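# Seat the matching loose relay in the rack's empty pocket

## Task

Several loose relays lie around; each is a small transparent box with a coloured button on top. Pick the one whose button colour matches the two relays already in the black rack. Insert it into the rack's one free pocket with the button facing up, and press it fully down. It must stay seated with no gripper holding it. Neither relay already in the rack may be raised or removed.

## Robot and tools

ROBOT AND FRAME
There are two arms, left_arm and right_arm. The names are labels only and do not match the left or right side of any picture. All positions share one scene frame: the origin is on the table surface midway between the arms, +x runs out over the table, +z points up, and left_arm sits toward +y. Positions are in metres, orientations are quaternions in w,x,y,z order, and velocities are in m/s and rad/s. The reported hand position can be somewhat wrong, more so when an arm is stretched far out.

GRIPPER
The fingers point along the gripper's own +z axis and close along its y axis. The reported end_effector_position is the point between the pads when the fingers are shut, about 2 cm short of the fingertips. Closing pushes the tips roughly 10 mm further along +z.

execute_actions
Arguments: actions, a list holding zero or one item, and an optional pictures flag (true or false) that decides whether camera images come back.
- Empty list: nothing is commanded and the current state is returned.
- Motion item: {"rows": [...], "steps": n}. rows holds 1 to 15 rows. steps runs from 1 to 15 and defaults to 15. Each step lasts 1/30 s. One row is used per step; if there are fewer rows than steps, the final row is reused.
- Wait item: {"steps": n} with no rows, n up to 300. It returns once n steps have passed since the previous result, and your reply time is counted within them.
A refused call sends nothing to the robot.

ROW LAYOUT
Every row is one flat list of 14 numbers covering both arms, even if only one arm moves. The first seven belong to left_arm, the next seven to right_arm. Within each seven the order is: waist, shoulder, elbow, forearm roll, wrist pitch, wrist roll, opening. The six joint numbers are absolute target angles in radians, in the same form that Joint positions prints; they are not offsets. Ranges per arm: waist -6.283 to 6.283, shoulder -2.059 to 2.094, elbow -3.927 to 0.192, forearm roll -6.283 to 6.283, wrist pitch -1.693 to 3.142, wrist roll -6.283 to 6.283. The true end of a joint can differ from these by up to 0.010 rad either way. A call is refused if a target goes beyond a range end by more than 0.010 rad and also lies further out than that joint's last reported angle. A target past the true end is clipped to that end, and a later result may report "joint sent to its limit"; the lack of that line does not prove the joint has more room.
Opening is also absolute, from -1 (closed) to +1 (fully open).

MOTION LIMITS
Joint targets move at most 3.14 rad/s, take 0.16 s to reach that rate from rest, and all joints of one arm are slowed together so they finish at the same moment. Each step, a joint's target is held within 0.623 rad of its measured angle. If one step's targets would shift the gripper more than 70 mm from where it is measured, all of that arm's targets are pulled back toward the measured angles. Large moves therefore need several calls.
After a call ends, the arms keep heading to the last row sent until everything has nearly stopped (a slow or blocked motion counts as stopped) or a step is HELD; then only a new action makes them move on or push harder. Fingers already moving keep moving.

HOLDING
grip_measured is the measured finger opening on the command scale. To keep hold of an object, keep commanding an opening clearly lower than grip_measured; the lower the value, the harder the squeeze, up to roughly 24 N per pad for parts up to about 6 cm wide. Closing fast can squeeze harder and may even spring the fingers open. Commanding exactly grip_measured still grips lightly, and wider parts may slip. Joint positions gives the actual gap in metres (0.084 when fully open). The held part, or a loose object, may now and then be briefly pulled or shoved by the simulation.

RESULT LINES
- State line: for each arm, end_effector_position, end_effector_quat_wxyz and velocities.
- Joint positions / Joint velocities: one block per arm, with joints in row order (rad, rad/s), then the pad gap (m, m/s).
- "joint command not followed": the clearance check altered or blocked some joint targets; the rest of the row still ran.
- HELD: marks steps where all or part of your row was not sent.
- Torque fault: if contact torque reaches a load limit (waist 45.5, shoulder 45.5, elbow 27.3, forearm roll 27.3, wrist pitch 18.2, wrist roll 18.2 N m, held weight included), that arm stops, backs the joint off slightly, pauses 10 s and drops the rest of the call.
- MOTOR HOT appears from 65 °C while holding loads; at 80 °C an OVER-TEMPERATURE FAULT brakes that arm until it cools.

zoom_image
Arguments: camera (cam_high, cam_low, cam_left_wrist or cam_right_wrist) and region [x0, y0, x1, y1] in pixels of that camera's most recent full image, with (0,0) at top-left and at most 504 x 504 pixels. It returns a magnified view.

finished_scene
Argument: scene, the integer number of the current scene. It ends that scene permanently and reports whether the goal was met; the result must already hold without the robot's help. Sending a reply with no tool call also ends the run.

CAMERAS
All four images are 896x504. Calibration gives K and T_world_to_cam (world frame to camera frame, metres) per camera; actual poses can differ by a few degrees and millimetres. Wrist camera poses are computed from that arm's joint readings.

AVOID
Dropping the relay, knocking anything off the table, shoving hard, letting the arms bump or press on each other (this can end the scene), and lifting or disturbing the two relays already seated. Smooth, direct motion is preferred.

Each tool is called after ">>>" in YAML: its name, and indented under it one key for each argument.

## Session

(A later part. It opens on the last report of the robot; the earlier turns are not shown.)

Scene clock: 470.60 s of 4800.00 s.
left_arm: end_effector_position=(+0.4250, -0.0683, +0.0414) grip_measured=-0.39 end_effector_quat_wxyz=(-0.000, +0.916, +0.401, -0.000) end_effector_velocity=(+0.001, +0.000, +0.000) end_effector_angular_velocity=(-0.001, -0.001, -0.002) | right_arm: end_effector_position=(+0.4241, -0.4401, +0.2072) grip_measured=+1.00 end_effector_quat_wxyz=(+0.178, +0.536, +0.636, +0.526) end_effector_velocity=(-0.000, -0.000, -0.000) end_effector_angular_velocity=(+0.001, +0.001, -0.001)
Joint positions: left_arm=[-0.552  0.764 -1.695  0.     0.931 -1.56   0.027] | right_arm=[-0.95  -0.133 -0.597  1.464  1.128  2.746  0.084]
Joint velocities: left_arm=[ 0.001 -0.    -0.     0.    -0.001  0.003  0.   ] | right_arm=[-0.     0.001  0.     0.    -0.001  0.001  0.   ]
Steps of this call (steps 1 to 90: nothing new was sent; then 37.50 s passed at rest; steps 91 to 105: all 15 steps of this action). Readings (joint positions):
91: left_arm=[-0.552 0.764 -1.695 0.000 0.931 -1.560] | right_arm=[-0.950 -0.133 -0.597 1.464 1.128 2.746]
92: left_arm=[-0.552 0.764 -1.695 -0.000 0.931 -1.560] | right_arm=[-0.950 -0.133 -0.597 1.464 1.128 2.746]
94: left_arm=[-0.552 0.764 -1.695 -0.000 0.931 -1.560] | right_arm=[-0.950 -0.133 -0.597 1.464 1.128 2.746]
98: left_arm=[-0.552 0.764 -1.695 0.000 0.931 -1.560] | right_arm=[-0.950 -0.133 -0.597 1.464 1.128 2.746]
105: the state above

>>> execute_actions:
  actions:
    - {"rows": [[-0.5517,0.7569,-1.6967,0.0,0.9399,-1.56,-1.0, -0.95,-0.133,-0.597,1.464,1.128,2.746,1.0],[-0.5517,0.7494,-1.6983,0.0,0.9489,-1.56,-1.0, -0.95,-0.133,-0.597,1.464,1.128,2.746,1.0],[-0.5517,0.7420,-1.6999,0.0,0.9580,-1.56,-1.0, -0.95,-0.133,-0.597,1.464,1.128,2.746,1.0],[-0.5517,0.7345,-1.7015,0.0,0.9670,-1.56,-1.0, -0.95,-0.133,-0.597,1.464,1.128,2.746,1.0],[-0.5517,0.7256,-1.7052,0.0,0.9797,-1.56,-1.0, -0.95,-0.133,-0.597,1.464,1.128,2.746,1.0],[-0.5517,0.7167,-1.7090,0.0,0.9923,-1.56,-1.0, -0.95,-0.133,-0.597,1.464,1.128,2.746,1.0],[-0.5517,0.7077,-1.7127,0.0,1.0050,-1.56,-1.0, -0.95,-0.133,-0.597,1.464,1.128,2.746,1.0],[-0.5517,0.6988,-1.7164,0.0,1.0176,-1.56,-1.0, -0.95,-0.133,-0.597,1.464,1.128,2.746,1.0],[-0.5517,0.6889,-1.7276,0.0,1.0387,-1.56,-1.0, -0.95,-0.133,-0.597,1.464,1.128,2.746,1.0],[-0.5517,0.6791,-1.7389,0.0,1.0598,-1.56,-1.0, -0.95,-0.133,-0.597,1.464,1.128,2.746,1.0],[-0.5517,0.6692,-1.7501,0.0,1.0809,-1.56,-1.0, -0.95,-0.133,-0.597,1.464,1.128,2.746,1.0],[-0.5517,0.6593,-1.7613,0.0,1.1020,-1.56,-1.0, -0.95,-0.133,-0.597,1.464,1.128,2.746,1.0],[-0.5517,0.6494,-1.7726,0.0,1.1231,-1.56,-1.0, -0.95,-0.133,-0.597,1.464,1.128,2.746,1.0],[-0.5517,0.6396,-1.7838,0.0,1.1442,-1.56,-1.0, -0.95,-0.133,-0.597,1.464,1.128,2.746,1.0],[-0.5517,0.6297,-1.7950,0.0,1.1653,-1.56,-1.0, -0.95,-0.133,-0.597,1.464,1.128,2.746,1.0]], "steps": 15}
  pictures: false

Scene clock: 505.33 s of 4800.00 s.
left_arm: end_effector_position=(+0.4257, -0.0689, +0.1071) grip_measured=-0.39 end_effector_quat_wxyz=(+0.000, +0.916, +0.401, +0.000) end_effector_velocity=(+0.004, -0.004, +0.258) end_effector_angular_velocity=(-0.009, -0.010, -0.000) | right_arm: end_effector_position=(+0.4241, -0.4401, +0.2072) grip_measured=+1.00 end_effector_quat_wxyz=(+0.178, +0.536, +0.636, +0.526) end_effector_velocity=(-0.000, +0.000, -0.000) end_effector_angular_velocity=(-0.001, -0.000, +0.002)
Joint positions: left_arm=[-0.552  0.676 -1.745 -0.     1.069 -1.56   0.027] | right_arm=[-0.95  -0.133 -0.597  1.464  1.128  2.746  0.084]
Joint velocities: left_arm=[-0.001 -0.285 -0.29  -0.     0.562 -0.    -0.   ] | right_arm=[ 0.    -0.     0.001 -0.001  0.    -0.001  0.   ]
Steps of this call (steps 1 to 15: the robot went on to your last target; steps 16 to 90: nothing new was sent; then 31.23 s passed at rest; steps 91 to 105: all 15 steps of this action). Readings (joint positions):
91: left_arm=[-0.552 0.764 -1.695 -0.000 0.931 -1.560] | right_arm=[-0.950 -0.133 -0.597 1.464 1.128 2.746]
92: left_arm=[-0.552 0.764 -1.695 0.000 0.932 -1.560] | right_arm=[-0.950 -0.133 -0.597 1.464 1.128 2.746]
94: left_arm=[-0.552 0.759 -1.695 0.000 0.939 -1.560] | right_arm=[-0.950 -0.133 -0.597 1.464 1.128 2.746]
98: left_arm=[-0.552 0.736 -1.702 0.000 0.967 -1.560] | right_arm=[-0.950 -0.133 -0.597 1.464 1.128 2.746]
105: the state above

>>> execute_actions:
  actions:
    - {"rows": [[-0.2055, 0.2241, -1.1854, 0.0, 0.9612, -2.24, -1.0, -0.95,-0.133,-0.597,1.464,1.128,2.746,1.0]], "steps": 15}
  pictures: false

Scene clock: 552.90 s of 4800.00 s.
left_arm: end_effector_position=(+0.4464, +0.0757, +0.1534) grip_measured=-0.39 end_effector_quat_wxyz=(+0.000, +0.745, +0.667, +0.000) end_effector_velocity=(-0.012, +0.339, -0.006) end_effector_angular_velocity=(-0.003, -0.004, +1.533) | right_arm: end_effector_position=(+0.4241, -0.4401, +0.2072) grip_measured=+1.00 end_effector_quat_wxyz=(+0.178, +0.536, +0.636, +0.526) end_effector_velocity=(+0.000, +0.000, -0.001) end_effector_angular_velocity=(+0.001, +0.001, +0.000)
Joint positions: left_arm=[-0.336  0.377 -1.416  0.     1.038 -1.979  0.027] | right_arm=[-0.95  -0.133 -0.597  1.464  1.128  2.746  0.084]
Joint velocities: left_arm=[ 0.511 -0.603  0.901  0.    -0.303 -1.022 -0.   ] | right_arm=[ 0.     0.002 -0.    -0.     0.     0.     0.   ]
Steps of this call (steps 1 to 30: the robot went on to your last target; steps 31 to 90: nothing new was sent; then 44.07 s passed at rest; steps 91 to 105: all 15 steps of this action). Readings (joint positions):
91: left_arm=[-0.552 0.630 -1.795 -0.000 1.165 -1.560] | right_arm=[-0.950 -0.133 -0.597 1.464 1.128 2.746]
92: left_arm=[-0.550 0.627 -1.791 -0.000 1.164 -1.565] | right_arm=[-0.950 -0.133 -0.597 1.464 1.128 2.746]
94: left_arm=[-0.531 0.601 -1.749 -0.001 1.149 -1.608] | right_arm=[-0.950 -0.133 -0.597 1.464 1.128 2.746]
98: left_arm=[-0.454 0.516 -1.625 0.000 1.108 -1.742] | right_arm=[-0.950 -0.133 -0.597 1.464 1.128 2.746]
105: the state above

>>> execute_actions:
  actions:
    - {"steps": 20}
  pictures: true

Scene clock: 560.17 s of 4800.00 s.
left_arm: end_effector_position=(+0.4337, +0.1600, +0.1485) grip_measured=-0.39 end_effector_quat_wxyz=(+0.000, +0.601, +0.799, +0.000) end_effector_velocity=(+0.001, -0.000, +0.000) end_effector_angular_velocity=(-0.001, -0.002, +0.001) | right_arm: end_effector_position=(+0.4241, -0.4401, +0.2072) grip_measured=+1.00 end_effector_quat_wxyz=(+0.178, +0.536, +0.636, +0.526) end_effector_velocity=(-0.001, +0.000, -0.001) end_effector_angular_velocity=(-0.000, +0.003, +0.003)
Joint positions: left_arm=[-0.205  0.224 -1.185 -0.     0.961 -2.24   0.027] | right_arm=[-0.95  -0.133 -0.597  1.464  1.128  2.746  0.084]
Joint velocities: left_arm=[-0.     0.    -0.     0.    -0.003 -0.001 -0.   ] | right_arm=[-0.     0.002  0.    -0.003  0.    -0.001  0.   ]
Steps of this call (steps 1 to 30: the robot went on to your last target; steps 31 to 90: nothing new was sent; then 4.27 s passed at rest). Readings (joint positions):
1: left_arm=[-0.318 0.357 -1.385 0.000 1.028 -2.013] | right_arm=[-0.950 -0.133 -0.597 1.464 1.128 2.746]
2: left_arm=[-0.301 0.337 -1.355 0.000 1.018 -2.048] | right_arm=[-0.950 -0.133 -0.597 1.464 1.128 2.746]
4: left_arm=[-0.267 0.296 -1.295 0.000 0.998 -2.116] | right_arm=[-0.950 -0.133 -0.597 1.464 1.128 2.746]
8: left_arm=[-0.219 0.241 -1.212 0.000 0.971 -2.209] | right_arm=[-0.950 -0.133 -0.597 1.464 1.128 2.746]
90: the state above
All arms were judged still, so your last target was given up. Only a new action makes them travel on or press farther. Fingers that are still opening or closing keep moving.
camera_calibration (this result's frames):
cam_left_wrist: T_world_to_cam=[[0.963802, 0.266573, 0.00499848, -0.426807], [0.26662, -0.963643, -0.0175075, 0.113992], [0.000149727, 0.0182064, -0.999834, 0.273795], [0, 0, 0, 1]] pos_world=[0.380924, 0.218638, 0.277878]
cam_right_wrist: T_world_to_cam=[[0.483759, -0.131136, 0.865321, -0.412968], [0.369413, -0.865725, -0.337718, -0.397956], [0.793418, 0.483035, -0.370359, 0.0845568], [0, 0, 0, 1]] pos_world=[0.279698, -0.439519, 0.254269]

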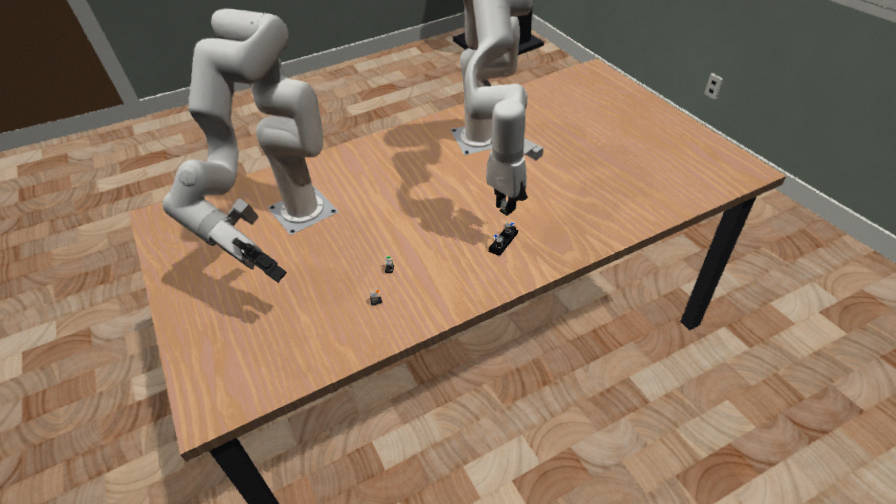

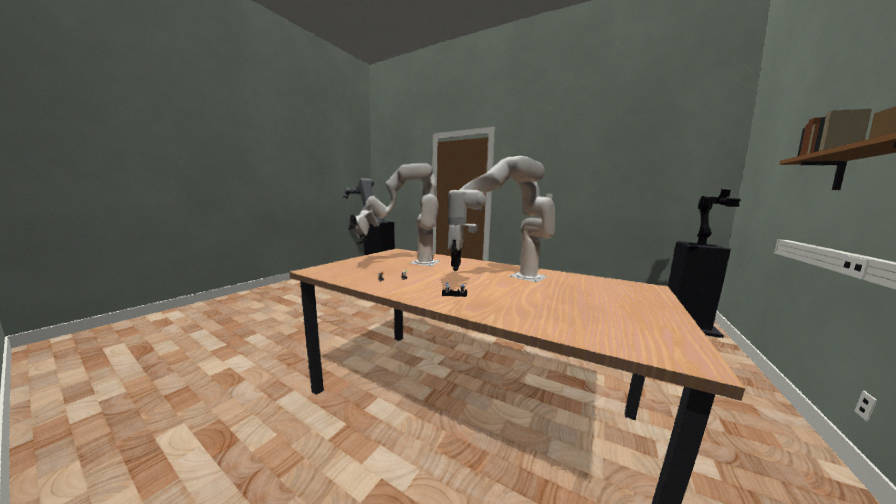

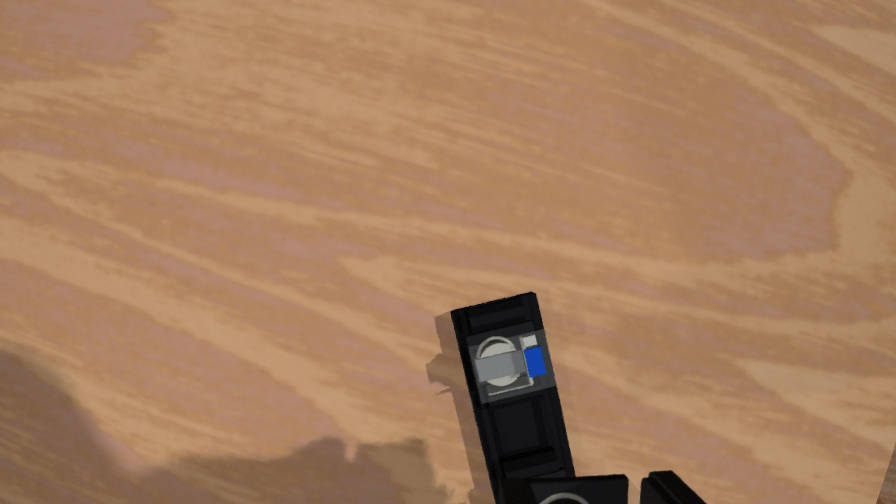

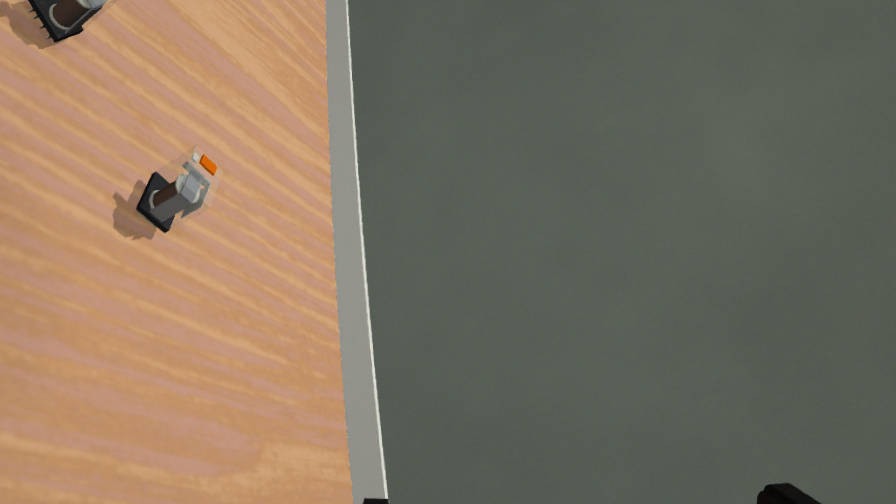

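>>> zoom_image:
  camera: "cam_left_wrist"
  region: [400, 280, 680, 504]

Region (400, 280, 680, 504) of cam_left_wrist's 896x504 image, scaled by 1.800, with more detail than that image has; it fills the top 403 rows of this view, and the rest is white.

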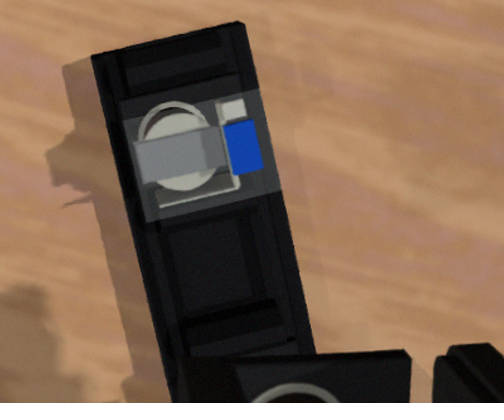

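>>> zoom_image:
  camera: "cam_left_wrist"
  region: [470, 370, 610, 504]

Region (470, 370, 610, 504) of cam_left_wrist's 896x504 image, scaled by 3.600, with more detail than that image has; it fills the top 482 rows of this view, and the rest is white.

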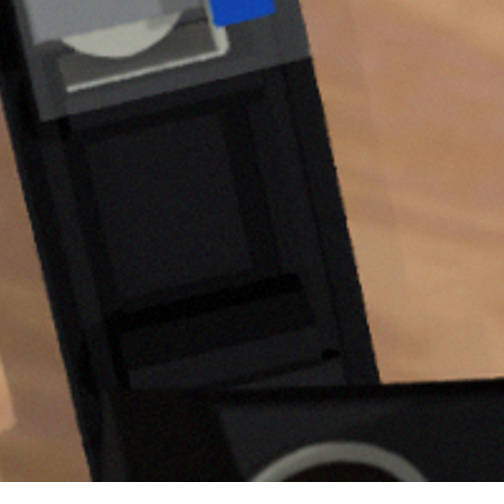

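>>> zoom_image:
  camera: "cam_left_wrist"
  region: [510, 454, 650, 504]

Region (510, 454, 650, 504) of cam_left_wrist's 896x504 image, scaled by 3.600, with more detail than that image has; it fills the top 180 rows of this view, and the rest is white.

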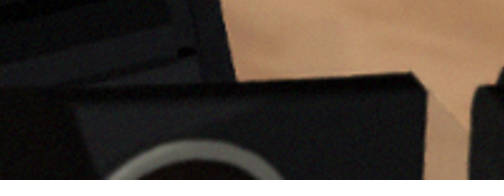

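>>> execute_actions:
  actions:
    - {"rows": [[-0.2155, 0.2043, -1.1633, 0.0, 0.9590, -2.4628, -1.0, -0.95,-0.133,-0.597,1.464,1.128,2.746,1.0]], "steps": 15}
  pictures: true

Scene clock: 680.67 s of 4800.00 s.
left_arm: end_effector_position=(+0.4267, +0.1574, +0.1499) grip_measured=-0.39 end_effector_quat_wxyz=(-0.000, +0.514, +0.858, -0.000) end_effector_velocity=(-0.001, +0.000, -0.000) end_effector_angular_velocity=(+0.001, +0.000, +0.029) | right_arm: end_effector_position=(+0.4241, -0.4401, +0.2072) grip_measured=+1.00 end_effector_quat_wxyz=(+0.178, +0.536, +0.636, +0.526) end_effector_velocity=(+0.000, +0.000, -0.000) end_effector_angular_velocity=(-0.000, +0.000, +0.000)
Joint positions: left_arm=[-0.215  0.205 -1.164  0.     0.959 -2.46   0.027] | right_arm=[-0.95  -0.133 -0.597  1.464  1.128  2.746  0.084]
Joint velocities: left_arm=[-0.001 -0.002  0.003  0.    -0.    -0.03   0.   ] | right_arm=[ 0.  0. -0.  0. -0. -0.  0.]
Steps of this call (steps 1 to 90: nothing new was sent; then 117.00 s passed at rest; steps 91 to 105: all 15 steps of this action). Readings (joint positions):
91: left_arm=[-0.206 0.224 -1.185 0.000 0.961 -2.240] | right_arm=[-0.950 -0.133 -0.597 1.464 1.128 2.746]
92: left_arm=[-0.206 0.224 -1.185 0.000 0.961 -2.245] | right_arm=[-0.950 -0.133 -0.597 1.464 1.128 2.746]
94: left_arm=[-0.207 0.220 -1.181 0.000 0.961 -2.290] | right_arm=[-0.950 -0.133 -0.597 1.464 1.128 2.746]
98: left_arm=[-0.214 0.208 -1.168 -0.000 0.960 -2.417] | right_arm=[-0.950 -0.133 -0.597 1.464 1.128 2.746]
105: the state above
camera_calibration (this result's frames):
cam_left_wrist: T_world_to_cam=[[0.886939, 0.461861, 0.00486962, -0.417252], [0.461871, -0.886772, -0.0176342, 0.0180583], [-0.00382632, 0.0178896, -0.999833, 0.277009], [0, 0, 0, 1]] pos_world=[0.362796, 0.20377, 0.279313]
cam_right_wrist: T_world_to_cam=[[0.483759, -0.131136, 0.865321, -0.412968], [0.369414, -0.865725, -0.337718, -0.397956], [0.793417, 0.483035, -0.370359, 0.0845568], [0, 0, 0, 1]] pos_world=[0.279698, -0.439519, 0.254269]

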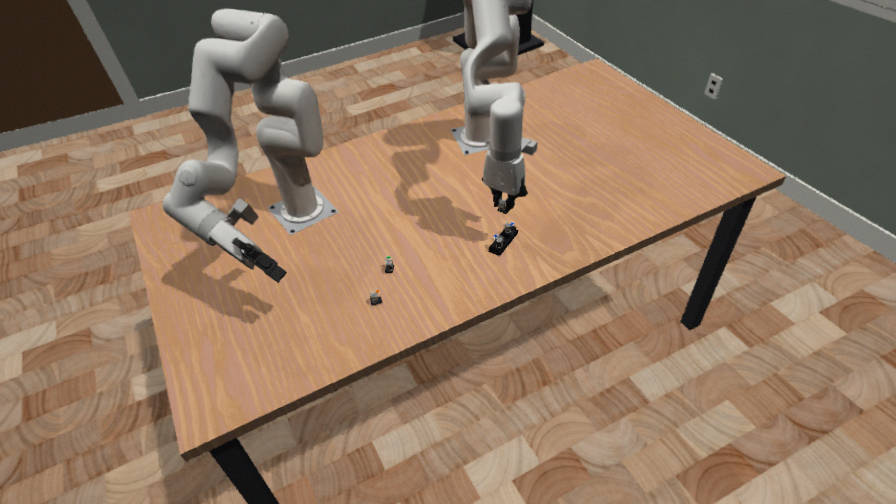

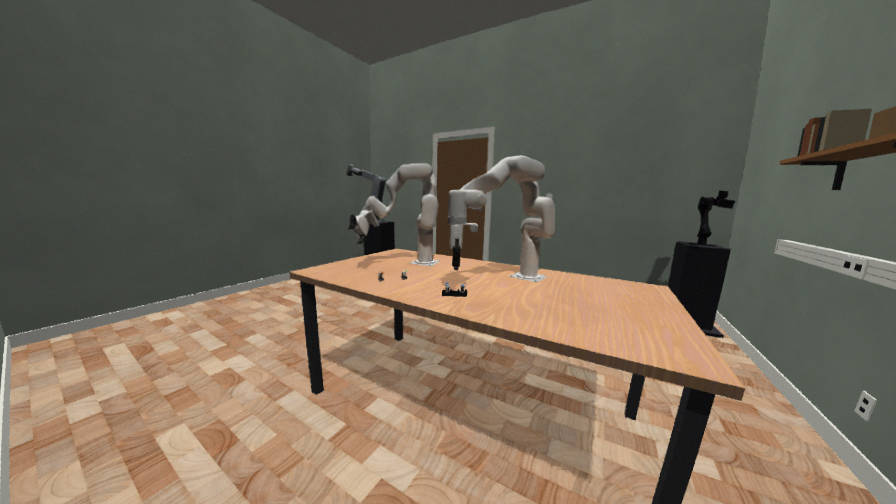

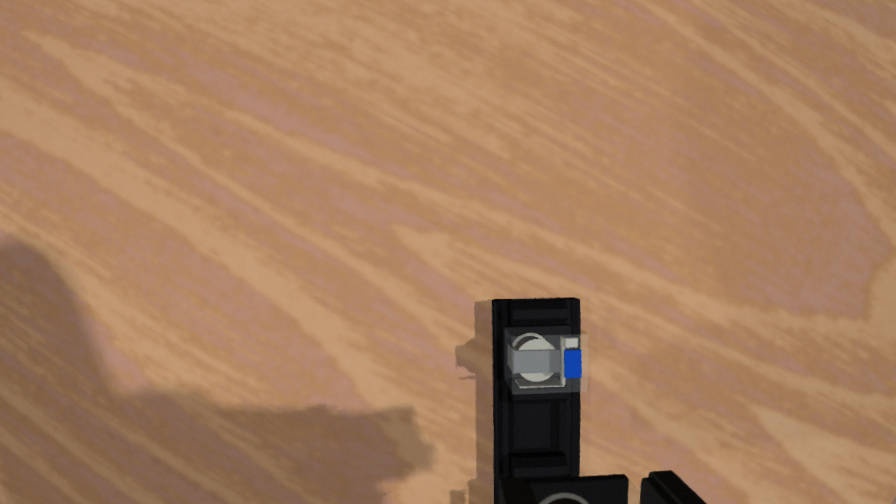

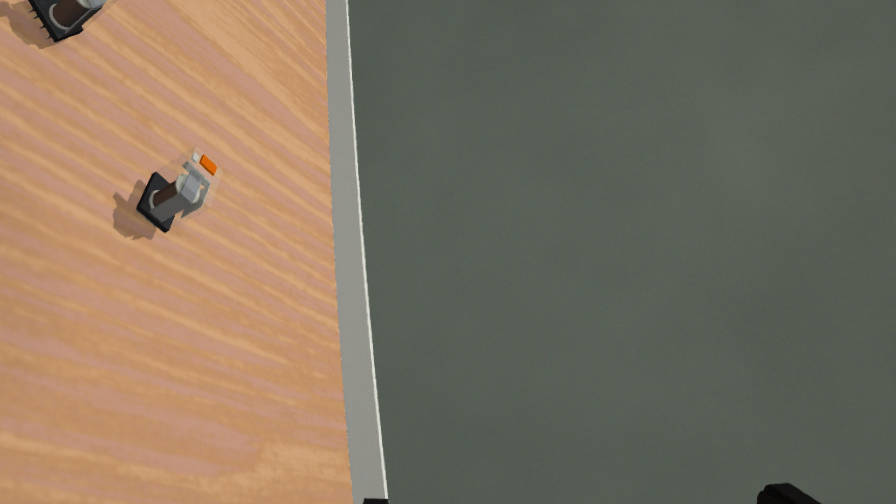

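>>> zoom_image:
  camera: "cam_left_wrist"
  region: [460, 284, 660, 504]

Region (460, 284, 660, 504) of cam_left_wrist's 896x504 image, scaled by 2.291, with more detail than that image has; it fills the left 458 columns of this view, and the rest is white.

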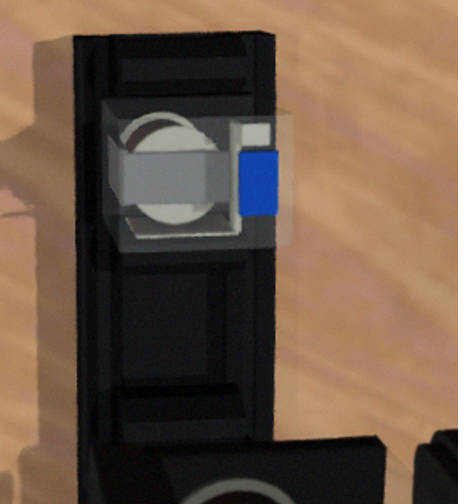

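>>> zoom_image:
  camera: "cam_left_wrist"
  region: [480, 290, 600, 400]

>>> zoom_image:
  camera: "cam_left_wrist"
  region: [480, 394, 600, 504]

Region (480, 290, 600, 400) of cam_left_wrist's 896x504 image, scaled by 4.200, with more detail than that image has; it fills the top 462 rows of this view, and the rest is white.

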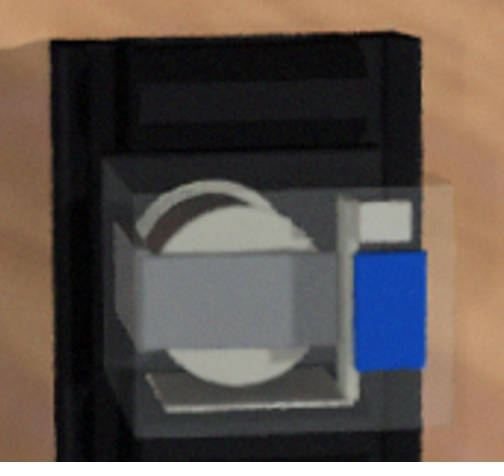

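Region (480, 394, 600, 504) of cam_left_wrist's 896x504 image, scaled by 4.200, with more detail than that image has; it fills the top 462 rows of this view, and the rest is white.

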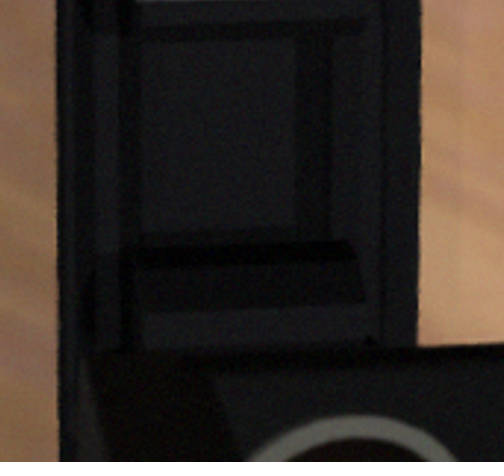

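>>> zoom_image:
  camera: "cam_left_wrist"
  region: [500, 444, 660, 504]

Region (500, 444, 660, 504) of cam_left_wrist's 896x504 image, scaled by 3.150, with more detail than that image has; it fills the top 189 rows of this view, and the rest is white.

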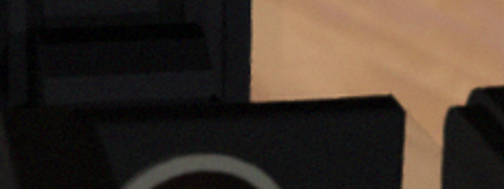

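>>> zoom_image:
  camera: "cam_left_wrist"
  region: [485, 290, 585, 330]

>>> zoom_image:
  camera: "cam_left_wrist"
  region: [485, 440, 585, 480]

Region (485, 290, 585, 330) of cam_left_wrist's 896x504 image, scaled by 5.040, with more detail than that image has; it fills the top 202 rows of this view, and the rest is white.

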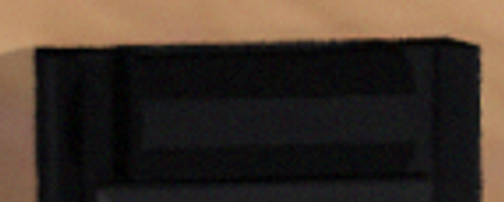

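Region (485, 440, 585, 480) of cam_left_wrist's 896x504 image, scaled by 5.040, with more detail than that image has; it fills the top 202 rows of this view, and the rest is white.

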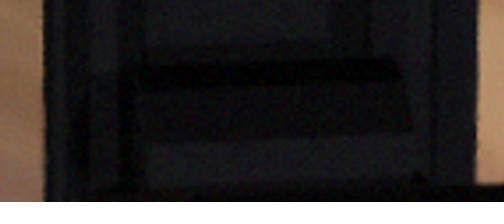

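>>> execute_actions:
  actions:
    - {"rows": [[-0.2156,0.2134,-1.1578,0.0,0.9445,-2.4832,-1.0, -0.95,-0.133,-0.597,1.464,1.128,2.746,1.0],[-0.2156,0.2224,-1.1524,0.0,0.9300,-2.4832,-1.0, -0.95,-0.133,-0.597,1.464,1.128,2.746,1.0],[-0.2156,0.2315,-1.1469,0.0,0.9154,-2.4832,-1.0, -0.95,-0.133,-0.597,1.464,1.128,2.746,1.0],[-0.2156,0.2405,-1.1414,0.0,0.9009,-2.4832,-1.0, -0.95,-0.133,-0.597,1.464,1.128,2.746,1.0],[-0.2156,0.2496,-1.1359,0.0,0.8864,-2.4832,-1.0, -0.95,-0.133,-0.597,1.464,1.128,2.746,1.0],[-0.2156,0.2586,-1.1305,0.0,0.8719,-2.4832,-1.0, -0.95,-0.133,-0.597,1.464,1.128,2.746,1.0],[-0.2156,0.26765,-1.1250,0.0,0.85735,-2.4832,-1.0, -0.95,-0.133,-0.597,1.464,1.128,2.746,1.0],[-0.2156,0.2754,-1.1217,0.0,0.8464,-2.4832,-1.0, -0.95,-0.133,-0.597,1.464,1.128,2.746,1.0],[-0.2156,0.2831,-1.1185,0.0,0.8354,-2.4832,-1.0, -0.95,-0.133,-0.597,1.464,1.128,2.746,1.0],[-0.2156,0.2908,-1.1152,0.0,0.8244,-2.4832,-1.0, -0.95,-0.133,-0.597,1.464,1.128,2.746,1.0],[-0.2156,0.2985,-1.1119,0.0,0.8134,-2.4832,-1.0, -0.95,-0.133,-0.597,1.464,1.128,2.746,1.0],[-0.2156,0.3062,-1.1086,0.0,0.8024,-2.4832,-1.0, -0.95,-0.133,-0.597,1.464,1.128,2.746,1.0],[-0.2156,0.3139,-1.1054,0.0,0.7915,-2.4832,-1.0, -0.95,-0.133,-0.597,1.464,1.128,2.746,1.0],[-0.2156,0.3216,-1.1021,0.0,0.7805,-2.4832,-1.0, -0.95,-0.133,-0.597,1.464,1.128,2.746,1.0],[-0.2156,0.3294,-1.0988,0.0,0.7695,-2.4832,-1.0, -0.95,-0.133,-0.597,1.464,1.128,2.746,1.0]], "steps": 15}
  pictures: false

Scene clock: 801.17 s of 4800.00 s.
left_arm: end_effector_position=(+0.4282, +0.1567, +0.0954) grip_measured=-0.39 end_effector_quat_wxyz=(-0.001, +0.504, +0.864, -0.000) end_effector_velocity=(+0.004, -0.001, -0.129) end_effector_angular_velocity=(-0.005, -0.013, +0.004) | right_arm: end_effector_position=(+0.4241, -0.4401, +0.2072) grip_measured=+1.00 end_effector_quat_wxyz=(+0.178, +0.536, +0.636, +0.526) end_effector_velocity=(-0.000, +0.000, -0.000) end_effector_angular_velocity=(+0.001, -0.000, +0.001)
Joint positions: left_arm=[-0.216  0.294 -1.114  0.     0.821 -2.483  0.027] | right_arm=[-0.95  -0.133 -0.597  1.464  1.128  2.746  0.084]
Joint velocities: left_arm=[ 0.001  0.229  0.099  0.001 -0.342 -0.003 -0.   ] | right_arm=[-0.     0.001  0.001  0.     0.001 -0.001  0.   ]
Steps of this call (steps 1 to 15: the robot went on to your last target; steps 16 to 90: nothing new was sent; then 117.00 s passed at rest; steps 91 to 105: all 15 steps of this action). Readings (joint positions):
91: left_arm=[-0.216 0.204 -1.163 0.000 0.959 -2.463] | right_arm=[-0.950 -0.133 -0.597 1.464 1.128 2.746]
92: left_arm=[-0.216 0.205 -1.163 -0.000 0.957 -2.465] | right_arm=[-0.950 -0.133 -0.597 1.464 1.128 2.746]
94: left_arm=[-0.216 0.210 -1.160 -0.000 0.947 -2.472] | right_arm=[-0.950 -0.133 -0.597 1.464 1.128 2.746]
98: left_arm=[-0.216 0.237 -1.143 -0.000 0.906 -2.480] | right_arm=[-0.950 -0.133 -0.597 1.464 1.128 2.746]
105: the state above

>>> execute_actions:
  actions:
    - {"steps": 15}
  pictures: true

Scene clock: 805.27 s of 4800.00 s.
left_arm: end_effector_position=(+0.4280, +0.1567, +0.0753) grip_measured=-0.39 end_effector_quat_wxyz=(-0.000, +0.504, +0.864, -0.000) end_effector_velocity=(+0.000, -0.000, +0.000) end_effector_angular_velocity=(-0.000, -0.000, +0.000) | right_arm: end_effector_position=(+0.4241, -0.4401, +0.2072) grip_measured=+1.00 end_effector_quat_wxyz=(+0.178, +0.536, +0.636, +0.526) end_effector_velocity=(+0.000, +0.000, -0.000) end_effector_angular_velocity=(+0.003, +0.002, -0.001)
Joint positions: left_arm=[-0.216  0.329 -1.099  0.     0.77  -2.483  0.027] | right_arm=[-0.95  -0.133 -0.597  1.464  1.128  2.746  0.084]
Joint velocities: left_arm=[-0.    -0.     0.    -0.001 -0.     0.    -0.   ] | right_arm=[ 0.     0.001 -0.     0.     0.     0.002  0.   ]
Steps of this call (steps 1 to 30: the robot went on to your last target; steps 31 to 90: nothing new was sent; then 1.10 s passed at rest). Readings (joint positions):
1: left_arm=[-0.216 0.301 -1.111 0.000 0.810 -2.483] | right_arm=[-0.950 -0.133 -0.597 1.464 1.128 2.746]
2: left_arm=[-0.216 0.309 -1.108 0.000 0.800 -2.483] | right_arm=[-0.950 -0.133 -0.597 1.464 1.128 2.746]
4: left_arm=[-0.216 0.320 -1.103 0.000 0.785 -2.483] | right_arm=[-0.950 -0.133 -0.597 1.464 1.128 2.746]
8: left_arm=[-0.216 0.327 -1.100 0.000 0.773 -2.483] | right_arm=[-0.950 -0.133 -0.597 1.464 1.128 2.746]
90: the state above
All arms were judged still, so your last target was given up. Only a new action makes them travel on or press farther. Fingers that are still opening or closing keep moving.
camera_calibration (this result's frames):
cam_left_wrist: T_world_to_cam=[[0.87616, 0.481996, 0.0048561, -0.416306], [0.482002, -0.875992, -0.0176485, 0.00517797], [-0.00425262, 0.0178036, -0.999832, 0.202611], [0, 0, 0, 1]] pos_world=[0.363117, 0.201587, 0.20469]
cam_right_wrist: T_world_to_cam=[[0.483758, -0.131136, 0.865321, -0.412968], [0.369413, -0.865725, -0.337718, -0.397956], [0.793418, 0.483035, -0.370359, 0.0845567], [0, 0, 0, 1]] pos_world=[0.279698, -0.439519, 0.254269]

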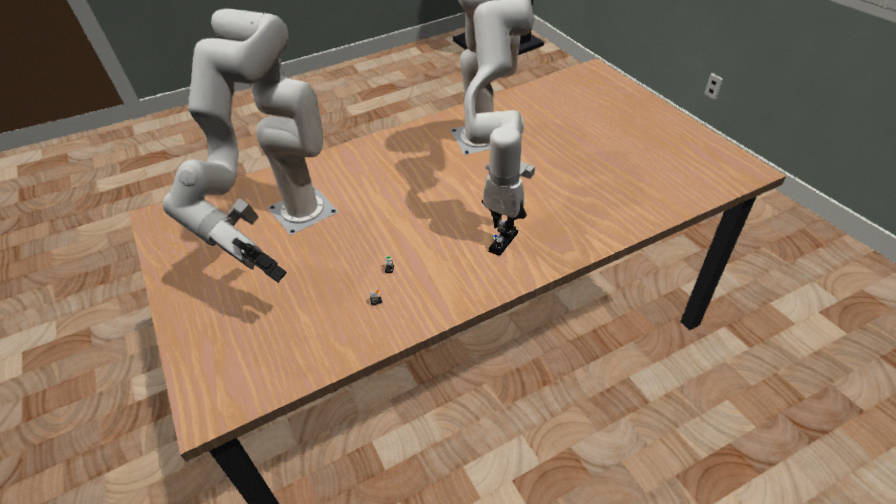

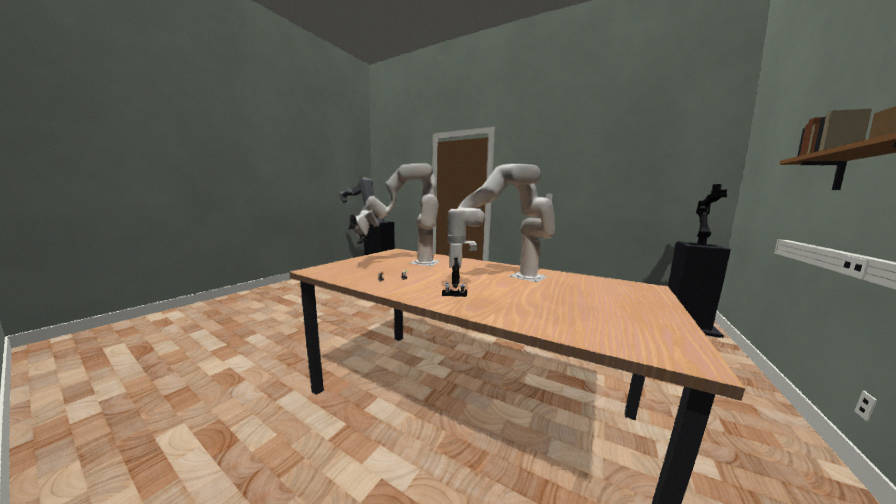

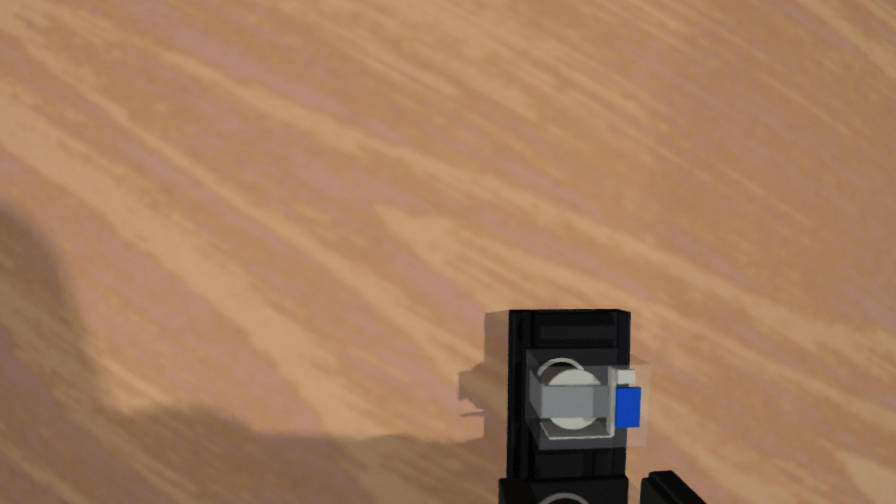

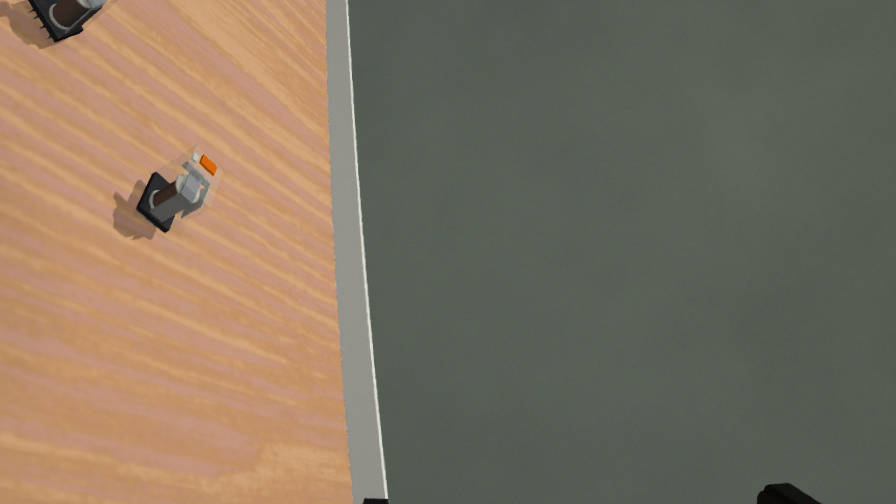

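>>> zoom_image:
  camera: "cam_left_wrist"
  region: [480, 300, 680, 504]

Region (480, 300, 680, 504) of cam_left_wrist's 896x504 image, scaled by 2.471, with more detail than that image has; it fills the left 494 columns of this view, and the rest is white.

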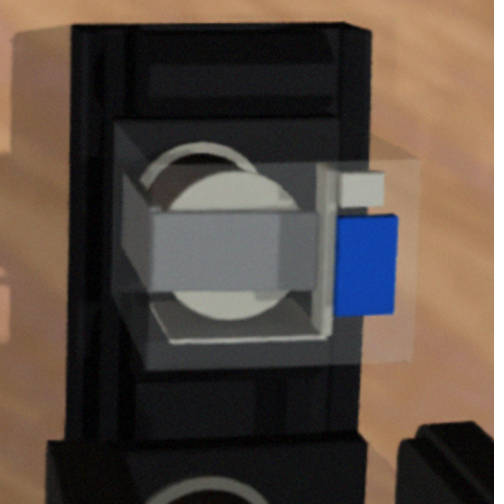

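>>> zoom_image:
  camera: "cam_low"
  region: [430, 262, 480, 302]

Region (430, 262, 480, 302) of cam_low's 896x504 image, scaled by 10.080, with more detail than that image has; it fills the top 403 rows of this view, and the rest is white.

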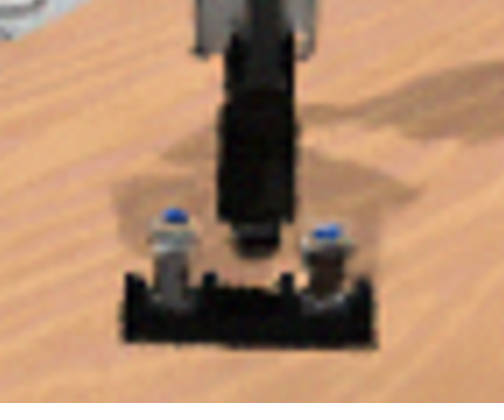

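>>> zoom_image:
  camera: "cam_low"
  region: [440, 274, 470, 298]

Region (440, 274, 470, 298) of cam_low's 896x504 image, scaled by 16.800, with more detail than that image has; it fills the top 403 rows of this view, and the rest is white.

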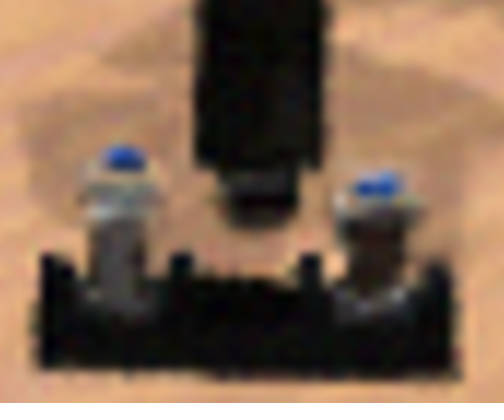

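>>> zoom_image:
  camera: "cam_left_wrist"
  region: [500, 420, 640, 504]

Region (500, 420, 640, 504) of cam_left_wrist's 896x504 image, scaled by 3.600, with more detail than that image has; it fills the top 302 rows of this view, and the rest is white.

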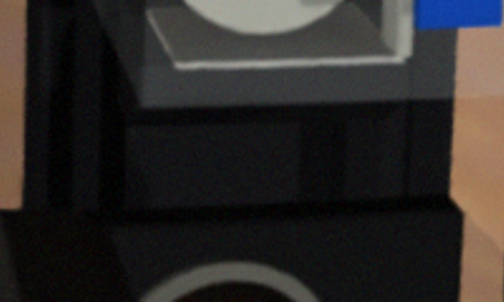

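>>> zoom_image:
  camera: "cam_high"
  region: [475, 205, 535, 260]

Region (475, 205, 535, 260) of cam_high's 896x504 image, scaled by 8.400, with more detail than that image has; it fills the top 462 rows of this view, and the rest is white.

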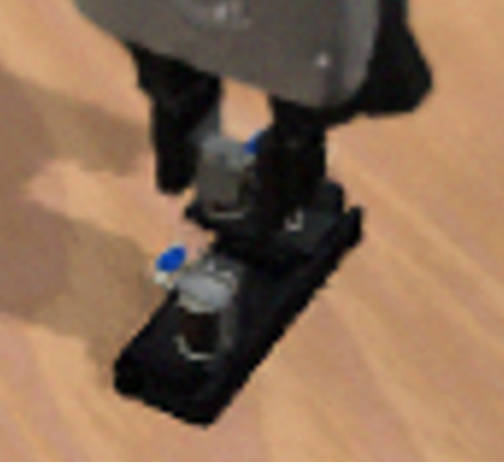

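>>> execute_actions:
  actions:
    - {"rows": [[-0.2162,0.3340,-1.0987,0.0,0.7648,-2.4845,-1.0, -0.95,-0.133,-0.597,1.464,1.128,2.746,1.0],[-0.2168,0.3386,-1.0986,0.0,0.7601,-2.4857,-1.0, -0.95,-0.133,-0.597,1.464,1.128,2.746,1.0],[-0.2173,0.3431,-1.0984,0.0,0.7553,-2.4870,-1.0, -0.95,-0.133,-0.597,1.464,1.128,2.746,1.0],[-0.2179,0.3477,-1.0983,0.0,0.7506,-2.4882,-1.0, -0.95,-0.133,-0.597,1.464,1.128,2.746,1.0],[-0.2179,0.3523,-1.0982,0.0,0.7459,-2.4895,-1.0, -0.95,-0.133,-0.597,1.464,1.128,2.746,1.0]], "steps": 15}
  pictures: true

Scene clock: 925.77 s of 4800.00 s.
left_arm: end_effector_position=(+0.4287, +0.1552, +0.0654) grip_measured=-0.39 end_effector_quat_wxyz=(+0.000, +0.502, +0.865, +0.000) end_effector_velocity=(+0.002, +0.000, -0.001) end_effector_angular_velocity=(-0.002, -0.004, +0.003) | right_arm: end_effector_position=(+0.4241, -0.4401, +0.2072) grip_measured=+1.00 end_effector_quat_wxyz=(+0.178, +0.536, +0.636, +0.526) end_effector_velocity=(-0.000, +0.000, +0.000) end_effector_angular_velocity=(+0.001, +0.001, -0.001)
Joint positions: left_arm=[-0.218  0.352 -1.098 -0.     0.746 -2.489  0.027] | right_arm=[-0.95  -0.133 -0.597  1.464  1.128  2.746  0.084]
Joint velocities: left_arm=[ 0.002  0.003 -0.002 -0.    -0.006 -0.001 -0.   ] | right_arm=[ 0.    -0.002  0.001 -0.    -0.     0.002  0.   ]
Steps of this call (steps 1 to 90: nothing new was sent; then 117.00 s passed at rest; steps 91 to 105: all 15 steps of this action). Readings (joint positions):
91: left_arm=[-0.216 0.329 -1.099 -0.000 0.769 -2.483] | right_arm=[-0.950 -0.133 -0.597 1.464 1.128 2.746]
92: left_arm=[-0.216 0.330 -1.099 -0.000 0.769 -2.483] | right_arm=[-0.950 -0.133 -0.597 1.464 1.128 2.746]
94: left_arm=[-0.216 0.333 -1.099 -0.000 0.765 -2.484] | right_arm=[-0.950 -0.133 -0.597 1.464 1.128 2.746]
98: left_arm=[-0.217 0.345 -1.098 0.000 0.753 -2.488] | right_arm=[-0.950 -0.133 -0.597 1.464 1.128 2.746]
105: the state above
camera_calibration (this result's frames):
cam_left_wrist: T_world_to_cam=[[0.874276, 0.485403, 0.00502358, -0.415827], [0.485412, -0.874112, -0.0174344, 0.00157789], [-0.00407154, 0.017681, -0.999835, 0.192714], [0, 0, 0, 1]] pos_world=[0.363566, 0.199815, 0.194799]
cam_right_wrist: T_world_to_cam=[[0.483758, -0.131136, 0.865321, -0.412968], [0.369413, -0.865725, -0.337718, -0.397956], [0.793418, 0.483035, -0.370359, 0.0845568], [0, 0, 0, 1]] pos_world=[0.279698, -0.439519, 0.254269]

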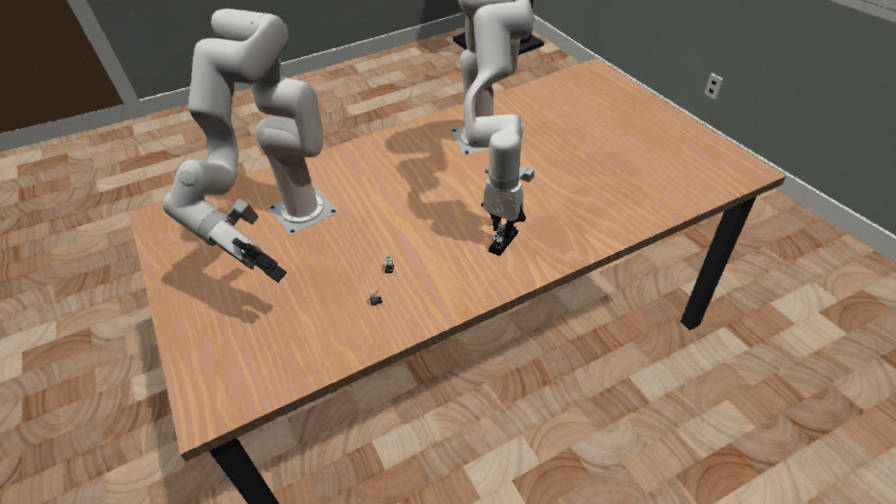

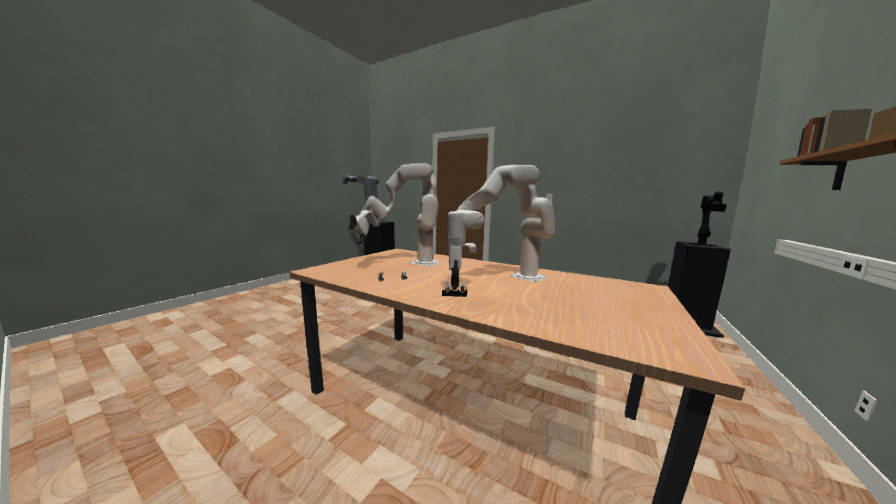

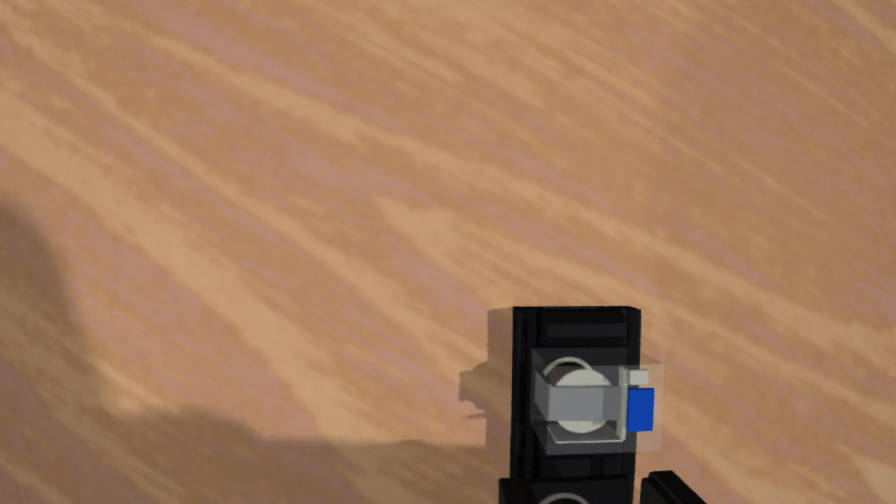

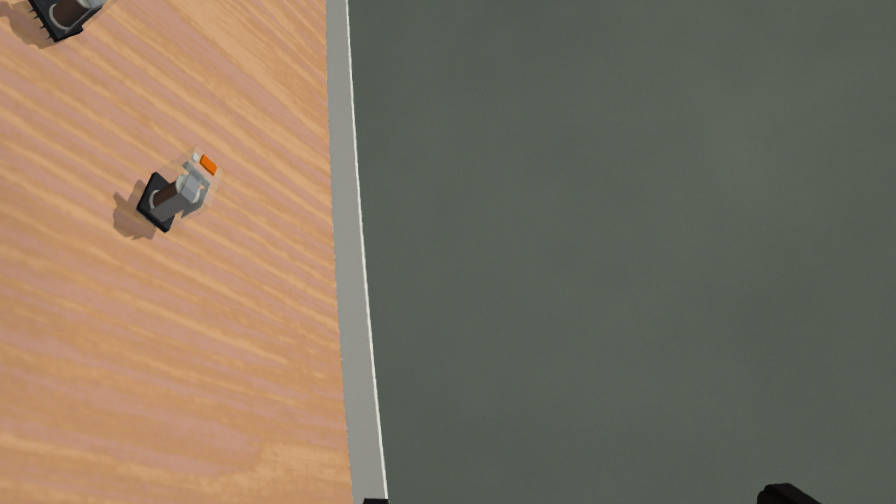

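>>> zoom_image:
  camera: "cam_low"
  region: [440, 274, 470, 298]

Region (440, 274, 470, 298) of cam_low's 896x504 image, scaled by 16.800, with more detail than that image has; it fills the top 403 rows of this view, and the rest is white.

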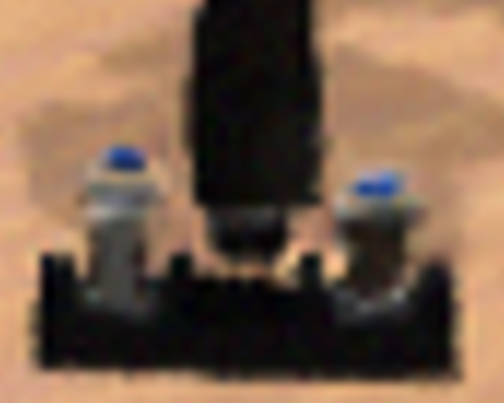

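>>> zoom_image:
  camera: "cam_high"
  region: [475, 205, 535, 260]

Region (475, 205, 535, 260) of cam_high's 896x504 image, scaled by 8.400, with more detail than that image has; it fills the top 462 rows of this view, and the rest is white.

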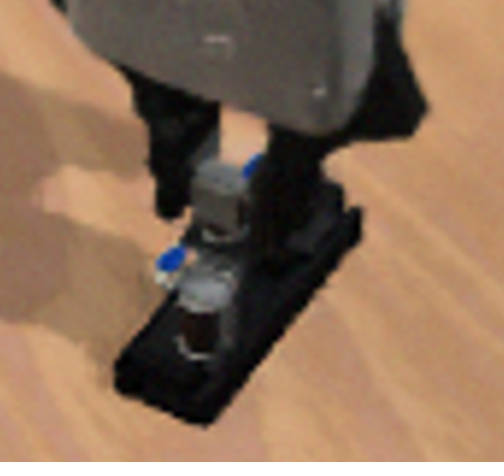

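>>> zoom_image:
  camera: "cam_left_wrist"
  region: [480, 420, 680, 504]

Region (480, 420, 680, 504) of cam_left_wrist's 896x504 image, scaled by 2.520, with more detail than that image has; it fills the top 212 rows of this view, and the rest is white.

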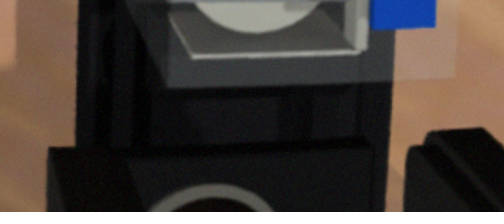

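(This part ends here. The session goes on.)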